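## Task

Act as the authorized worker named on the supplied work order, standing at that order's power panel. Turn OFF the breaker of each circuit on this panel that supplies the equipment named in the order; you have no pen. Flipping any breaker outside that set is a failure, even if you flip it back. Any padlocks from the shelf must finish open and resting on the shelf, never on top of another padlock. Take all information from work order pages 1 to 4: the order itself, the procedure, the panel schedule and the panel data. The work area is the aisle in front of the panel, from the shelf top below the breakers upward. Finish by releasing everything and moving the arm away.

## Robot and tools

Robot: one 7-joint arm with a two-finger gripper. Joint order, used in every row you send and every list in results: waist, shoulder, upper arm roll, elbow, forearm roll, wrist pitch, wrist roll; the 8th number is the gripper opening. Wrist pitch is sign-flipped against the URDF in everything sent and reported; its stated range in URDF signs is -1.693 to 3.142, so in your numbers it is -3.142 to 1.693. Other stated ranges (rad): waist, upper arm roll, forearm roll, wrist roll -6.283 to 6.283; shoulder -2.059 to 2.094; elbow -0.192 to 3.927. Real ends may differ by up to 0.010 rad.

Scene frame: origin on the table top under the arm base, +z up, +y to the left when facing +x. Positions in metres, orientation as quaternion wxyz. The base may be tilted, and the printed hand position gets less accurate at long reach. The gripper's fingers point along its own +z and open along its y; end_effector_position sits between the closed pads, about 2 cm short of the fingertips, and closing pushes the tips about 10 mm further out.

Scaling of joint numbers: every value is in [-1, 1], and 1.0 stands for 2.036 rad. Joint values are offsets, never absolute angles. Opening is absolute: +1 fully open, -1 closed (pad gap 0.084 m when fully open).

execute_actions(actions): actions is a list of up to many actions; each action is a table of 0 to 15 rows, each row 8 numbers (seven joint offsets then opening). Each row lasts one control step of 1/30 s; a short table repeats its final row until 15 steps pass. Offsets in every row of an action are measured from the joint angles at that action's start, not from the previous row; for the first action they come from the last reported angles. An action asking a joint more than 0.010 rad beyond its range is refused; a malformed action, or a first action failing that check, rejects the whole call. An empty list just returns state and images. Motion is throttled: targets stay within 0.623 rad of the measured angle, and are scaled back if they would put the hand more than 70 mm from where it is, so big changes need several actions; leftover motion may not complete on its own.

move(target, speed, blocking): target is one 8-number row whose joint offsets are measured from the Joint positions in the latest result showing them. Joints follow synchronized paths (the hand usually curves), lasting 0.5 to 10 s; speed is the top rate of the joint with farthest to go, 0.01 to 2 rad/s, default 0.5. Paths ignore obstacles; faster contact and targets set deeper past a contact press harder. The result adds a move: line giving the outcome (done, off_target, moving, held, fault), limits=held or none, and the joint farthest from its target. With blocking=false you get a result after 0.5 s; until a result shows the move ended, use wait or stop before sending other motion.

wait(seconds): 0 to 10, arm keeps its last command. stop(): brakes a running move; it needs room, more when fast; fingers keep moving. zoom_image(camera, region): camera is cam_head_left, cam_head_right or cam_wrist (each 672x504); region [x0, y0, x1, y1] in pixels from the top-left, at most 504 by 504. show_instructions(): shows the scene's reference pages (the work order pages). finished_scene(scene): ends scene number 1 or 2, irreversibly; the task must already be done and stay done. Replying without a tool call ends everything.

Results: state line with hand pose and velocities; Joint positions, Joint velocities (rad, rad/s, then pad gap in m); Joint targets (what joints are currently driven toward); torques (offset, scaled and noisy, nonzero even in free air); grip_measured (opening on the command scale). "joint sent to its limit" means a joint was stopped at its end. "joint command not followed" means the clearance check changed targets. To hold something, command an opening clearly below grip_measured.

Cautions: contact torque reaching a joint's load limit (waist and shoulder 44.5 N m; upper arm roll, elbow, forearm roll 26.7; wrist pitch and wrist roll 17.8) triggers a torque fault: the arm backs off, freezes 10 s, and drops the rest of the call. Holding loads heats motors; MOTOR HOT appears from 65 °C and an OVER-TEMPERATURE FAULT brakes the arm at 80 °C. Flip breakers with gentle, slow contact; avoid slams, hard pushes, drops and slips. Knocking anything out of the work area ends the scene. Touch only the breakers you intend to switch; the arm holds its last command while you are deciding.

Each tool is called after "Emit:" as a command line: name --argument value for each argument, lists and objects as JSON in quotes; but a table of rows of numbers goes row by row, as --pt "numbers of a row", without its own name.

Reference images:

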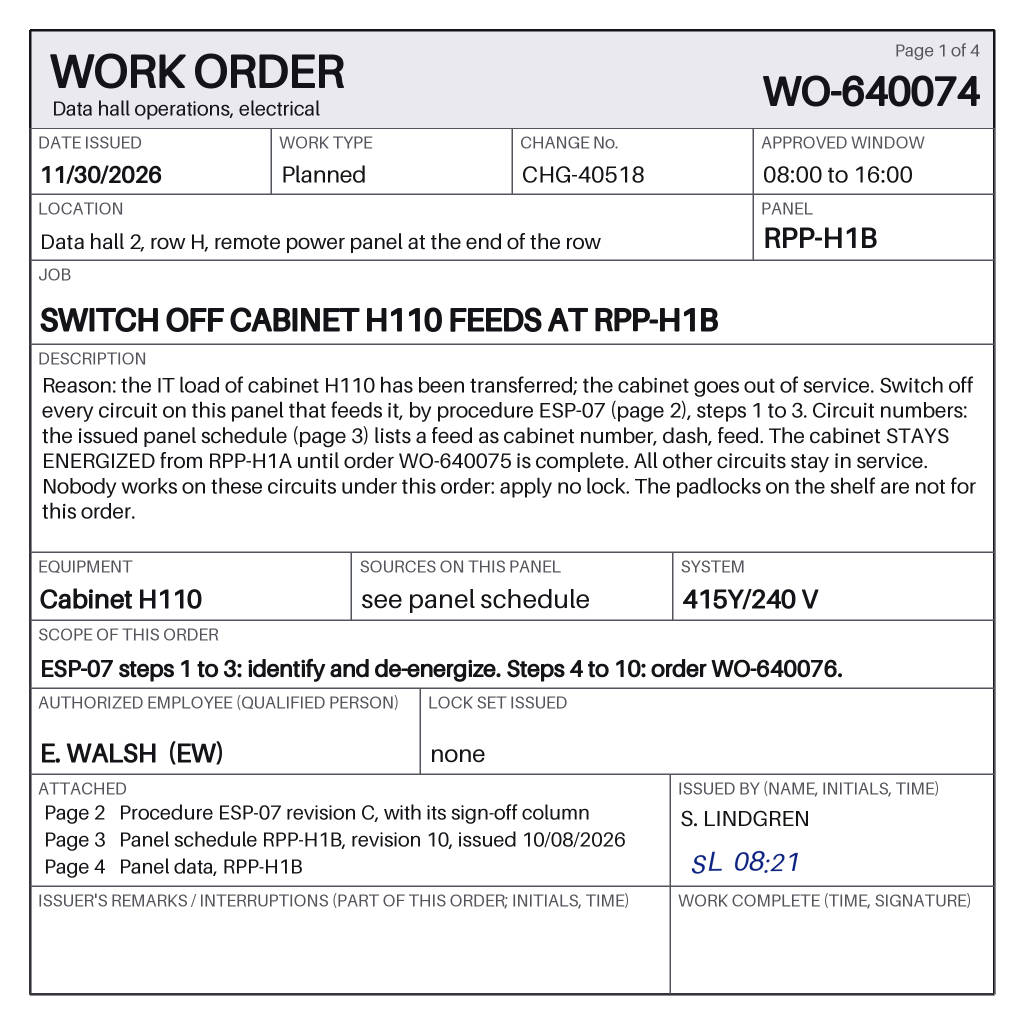

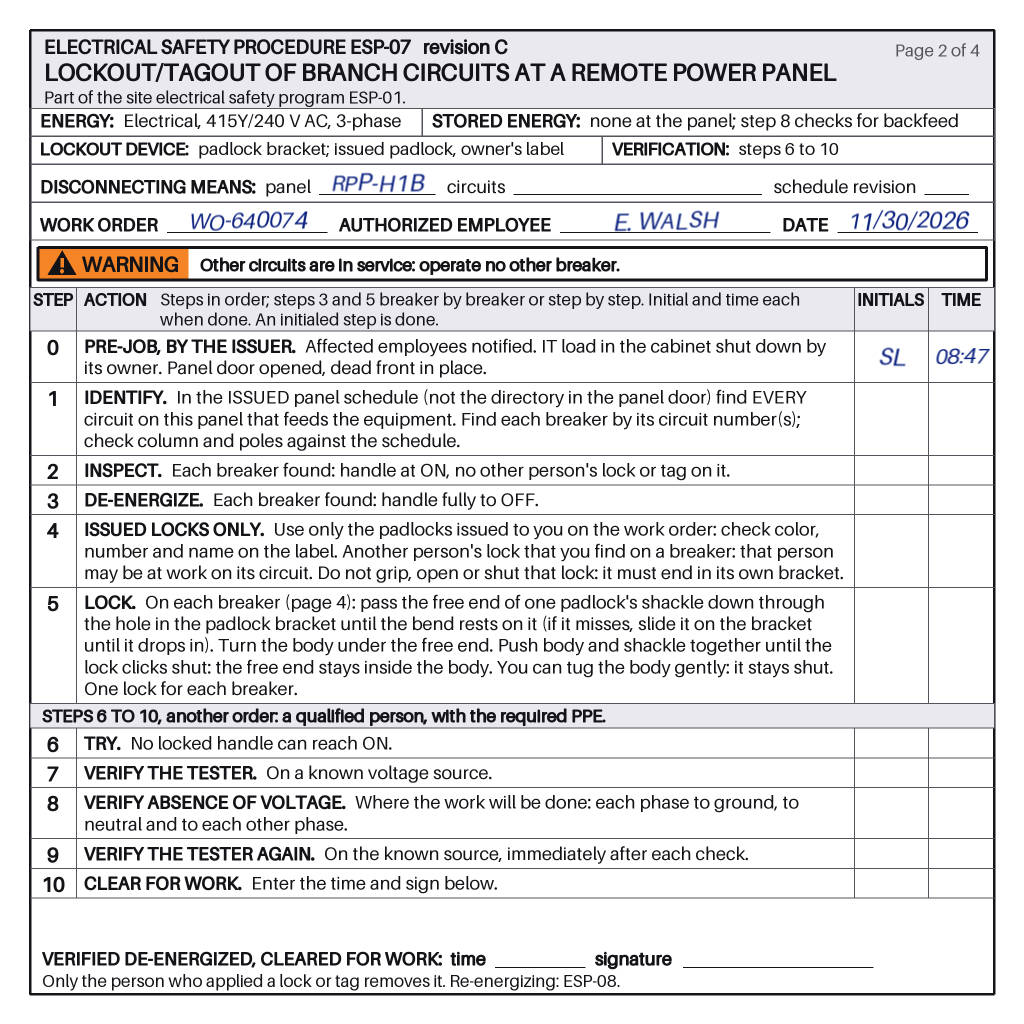

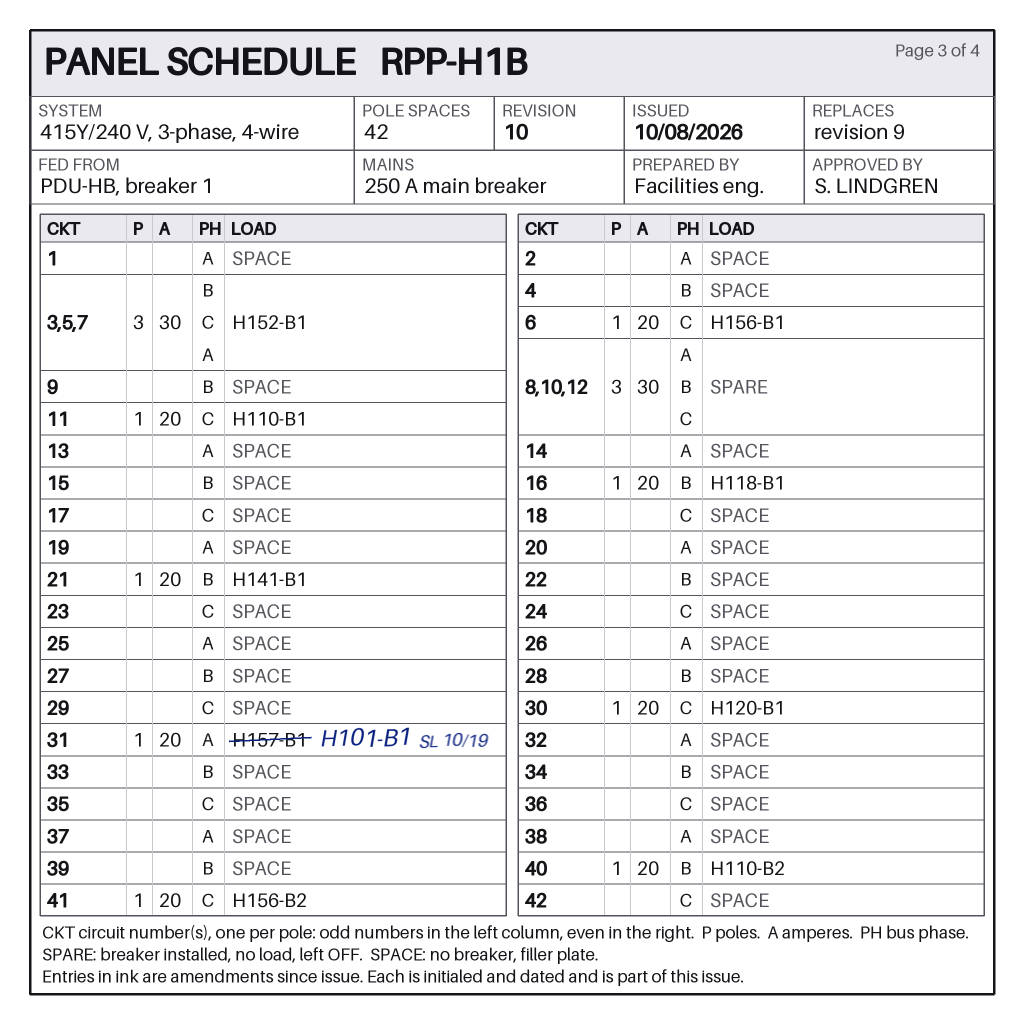

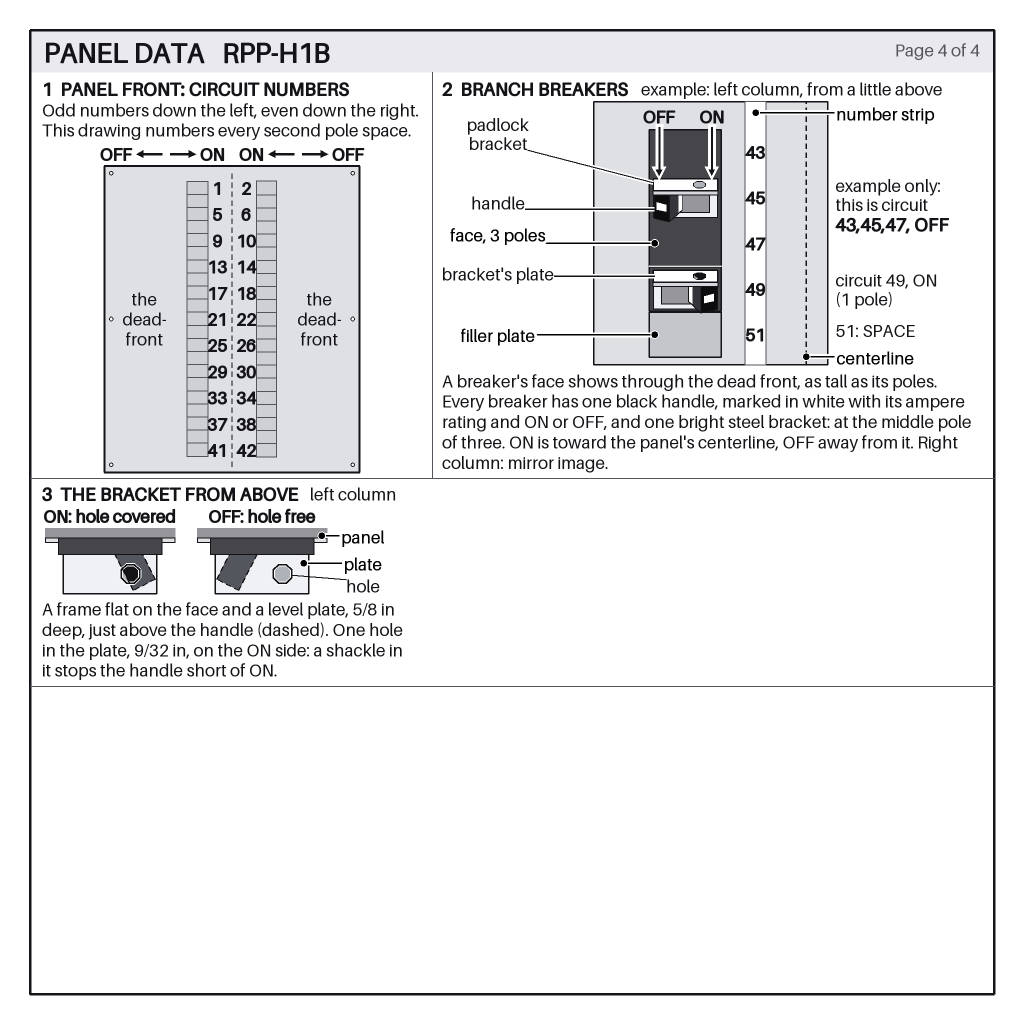

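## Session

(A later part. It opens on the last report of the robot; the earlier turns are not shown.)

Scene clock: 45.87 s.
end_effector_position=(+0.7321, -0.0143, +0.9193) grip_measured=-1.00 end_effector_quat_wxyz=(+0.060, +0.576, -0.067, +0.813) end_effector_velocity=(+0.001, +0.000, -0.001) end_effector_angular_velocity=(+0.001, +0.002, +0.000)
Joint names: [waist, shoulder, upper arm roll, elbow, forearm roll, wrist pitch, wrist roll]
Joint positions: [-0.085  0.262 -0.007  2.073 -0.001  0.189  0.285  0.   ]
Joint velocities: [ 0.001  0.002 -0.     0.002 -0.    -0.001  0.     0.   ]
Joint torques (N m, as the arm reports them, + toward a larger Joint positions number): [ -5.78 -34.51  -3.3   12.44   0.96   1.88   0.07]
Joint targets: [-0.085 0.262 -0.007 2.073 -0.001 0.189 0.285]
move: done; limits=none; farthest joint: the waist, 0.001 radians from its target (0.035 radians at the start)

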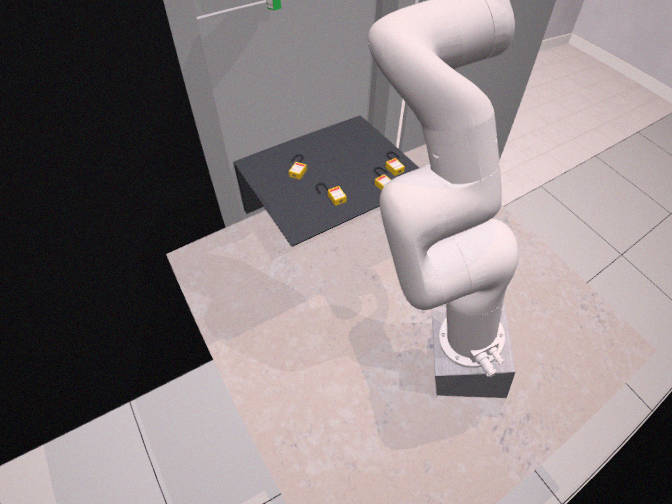

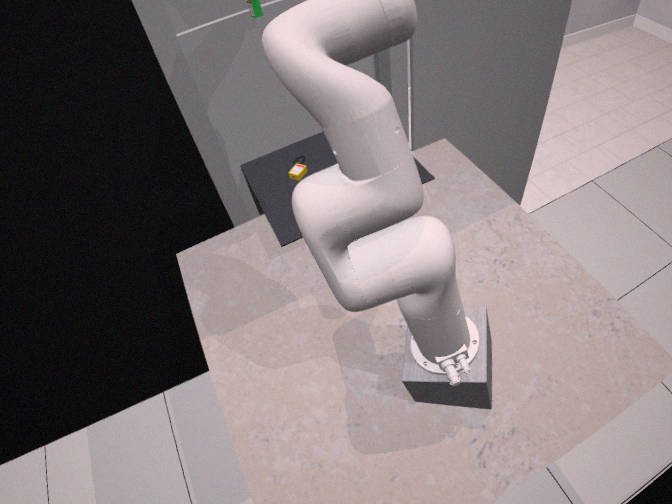

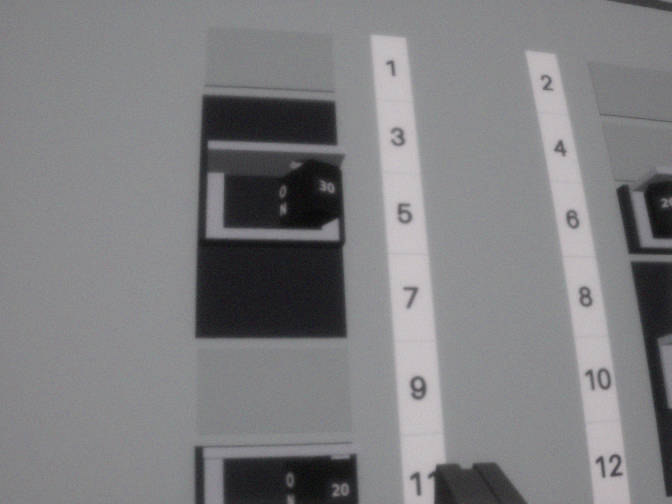

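Emit:
move --target '[0.0097,0.0092,0,0.0179,0,-0.0087,0,-1]' --speed 0.04

Scene clock: 47.30 s.
end_effector_position=(+0.7378, -0.0024, +0.9193) grip_measured=-1.00 end_effector_quat_wxyz=(+0.052, +0.578, -0.063, +0.812) end_effector_velocity=(+0.000, +0.000, +0.000) end_effector_angular_velocity=(+0.000, +0.001, +0.000)
Joint names: [waist, shoulder, upper arm roll, elbow, forearm roll, wrist pitch, wrist roll]
Joint positions: [-0.065  0.28  -0.007  2.109 -0.001  0.171  0.285  0.   ]
Joint velocities: [ 0.     0.001 -0.     0.002  0.    -0.003 -0.     0.   ]
Joint torques (N m, as the arm reports them, + toward a larger Joint positions number): [ -5.84 -34.93  -3.25  12.13   0.88   1.8    0.14]
Joint targets: [-0.065 0.281 -0.007 2.109 -0.001 0.171 0.285]
move: done; limits=none; farthest joint: the elbow, 0.001 radians from its target (0.037 radians at the start)

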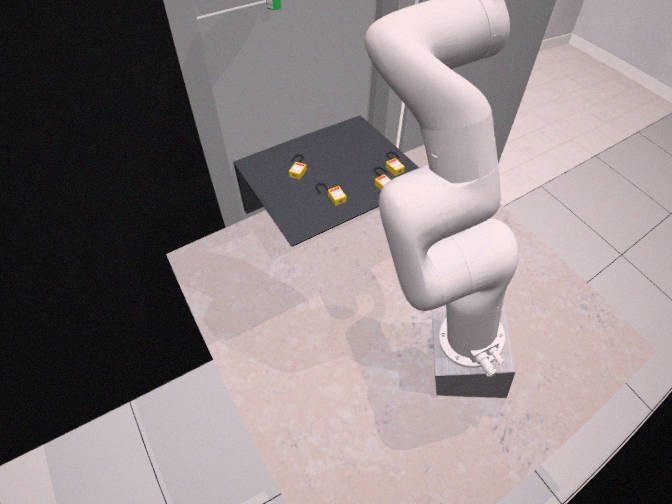

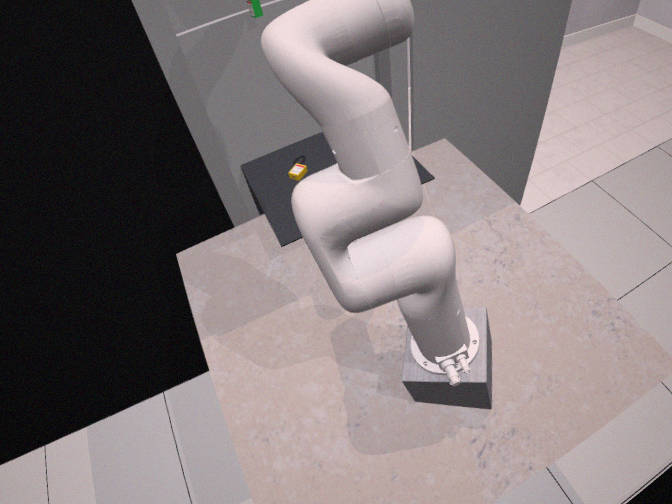

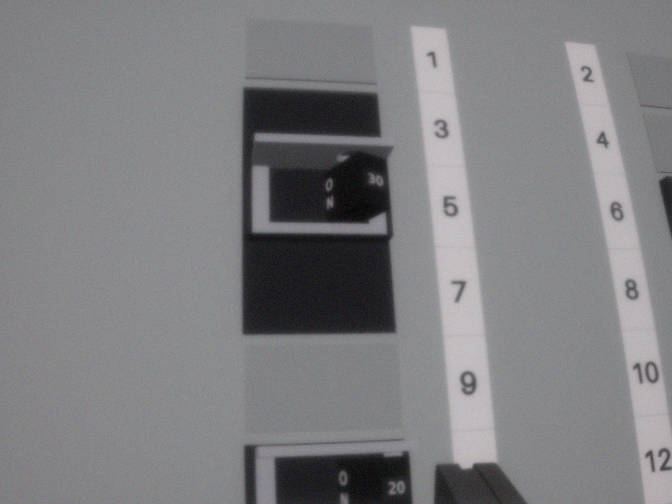

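Emit:
move --target '[0.0115,-0.0063,0,-0.004,0,-0.0023,0,-1]' --speed 0.02

Scene clock: 49.13 s.
end_effector_position=(+0.7376, +0.0140, +0.9196) grip_measured=-1.00 end_effector_quat_wxyz=(+0.042, +0.580, -0.057, +0.811) end_effector_velocity=(-0.002, -0.004, +0.002) end_effector_angular_velocity=(-0.001, -0.003, -0.007)
Joint names: [waist, shoulder, upper arm roll, elbow, forearm roll, wrist pitch, wrist roll]
Joint positions: [-0.041  0.268 -0.007  2.101 -0.002  0.167  0.285  0.   ]
Joint velocities: [-0.004 -0.001 -0.004  0.001  0.001 -0.     0.     0.   ]
Joint torques (N m, as the arm reports them, + toward a larger Joint positions number): [ -5.43 -34.93  -3.17  12.23   1.07   2.     0.14]
Joint targets: [-0.042 0.268 -0.007 2.101 -0.001 0.167 0.285]
move: done; limits=none; farthest joint: the forearm roll, 0.001 radians from its target (0.000 radians at the start)

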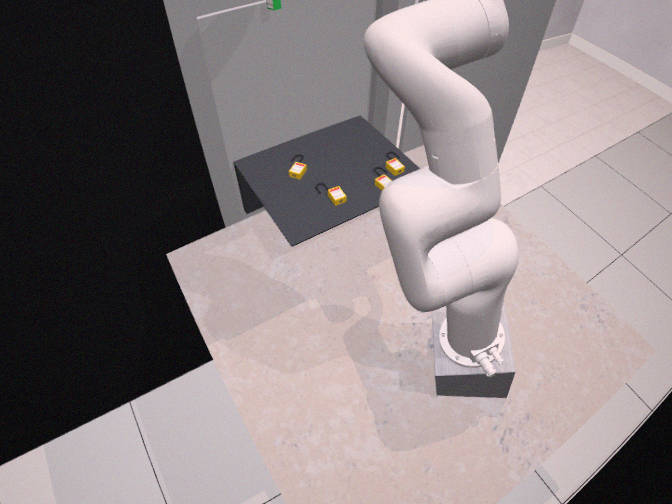

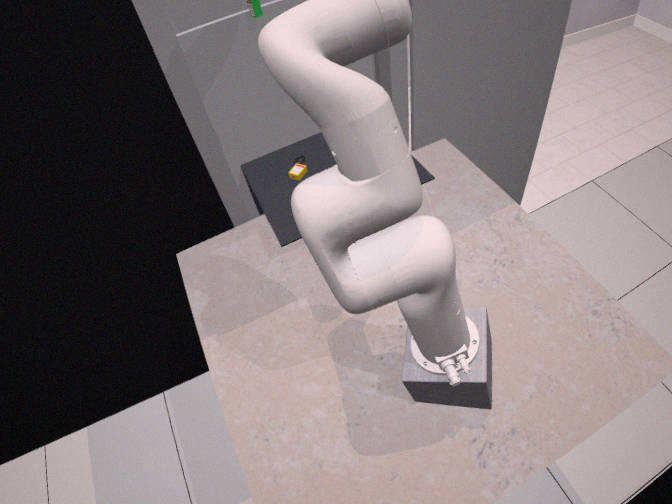

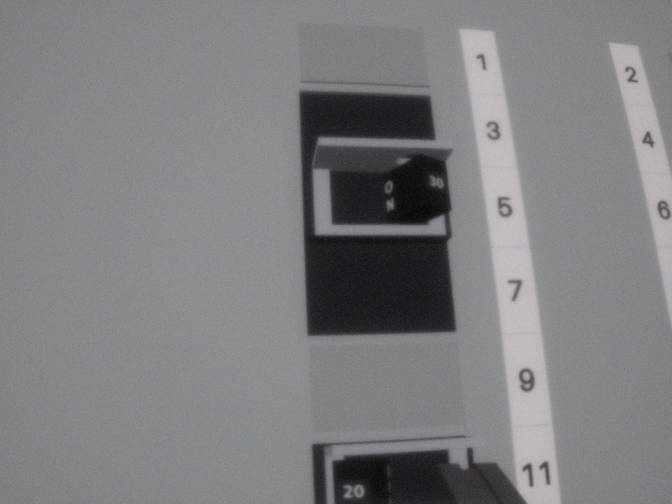

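Off. Retract straight back.

Emit:
move --target '[0,-0.16,0,-0.22,0,0.06,0,-1]' --speed 0.5

Emit:
finished_scene --scene 1

Scene clock: 50.80 s.
end_effector_position=(+0.6633, +0.0286, +0.9149) grip_measured=-1.00 end_effector_quat_wxyz=(+0.041, +0.580, -0.058, +0.811) end_effector_velocity=(-0.001, +0.001, +0.001) end_effector_angular_velocity=(-0.000, -0.001, +0.001)
Joint names: [waist, shoulder, upper arm roll, elbow, forearm roll, wrist pitch, wrist roll]
Joint positions: [-0.041 -0.058 -0.007  1.653 -0.002  0.289  0.285  0.   ]
Joint velocities: [ 0.001 -0.004  0.    -0.003  0.     0.001  0.     0.   ]
Joint torques (N m, as the arm reports them, + toward a larger Joint positions number): [ -3.9  -26.78  -3.83  12.81   1.06   1.86   0.18]
Joint targets: [-0.041 -0.058 -0.007 1.653 -0.002 0.289 0.285]
move: done; limits=none; farthest joint: the waist, 0.000 radians from its target (0.001 radians at the start)

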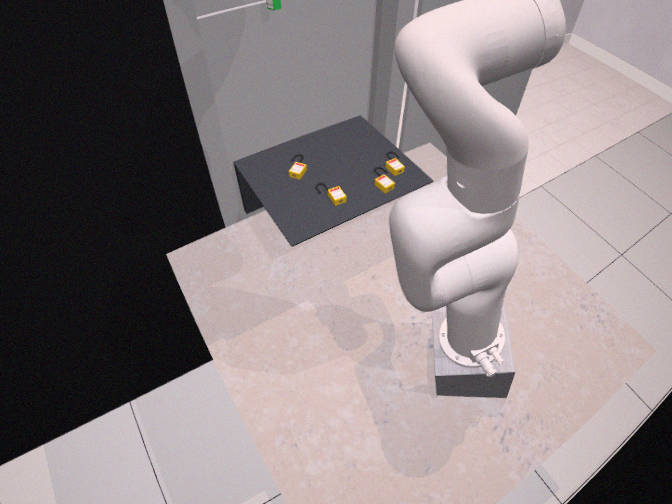

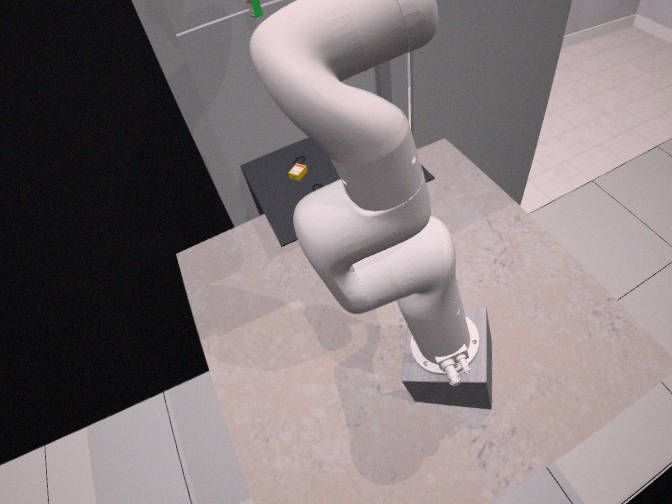

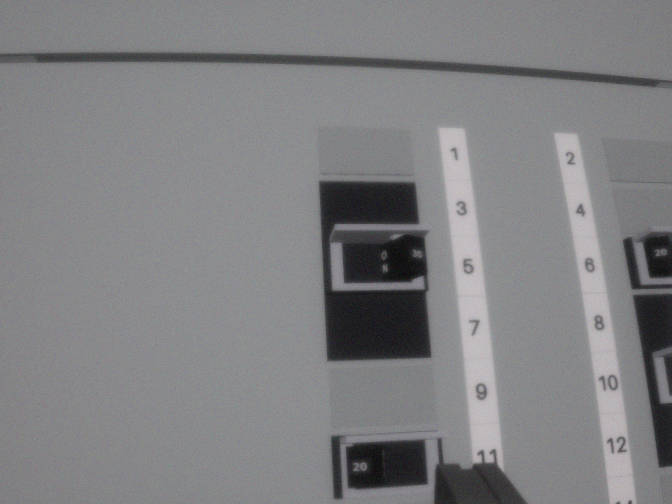

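The scene is finished: the task was done.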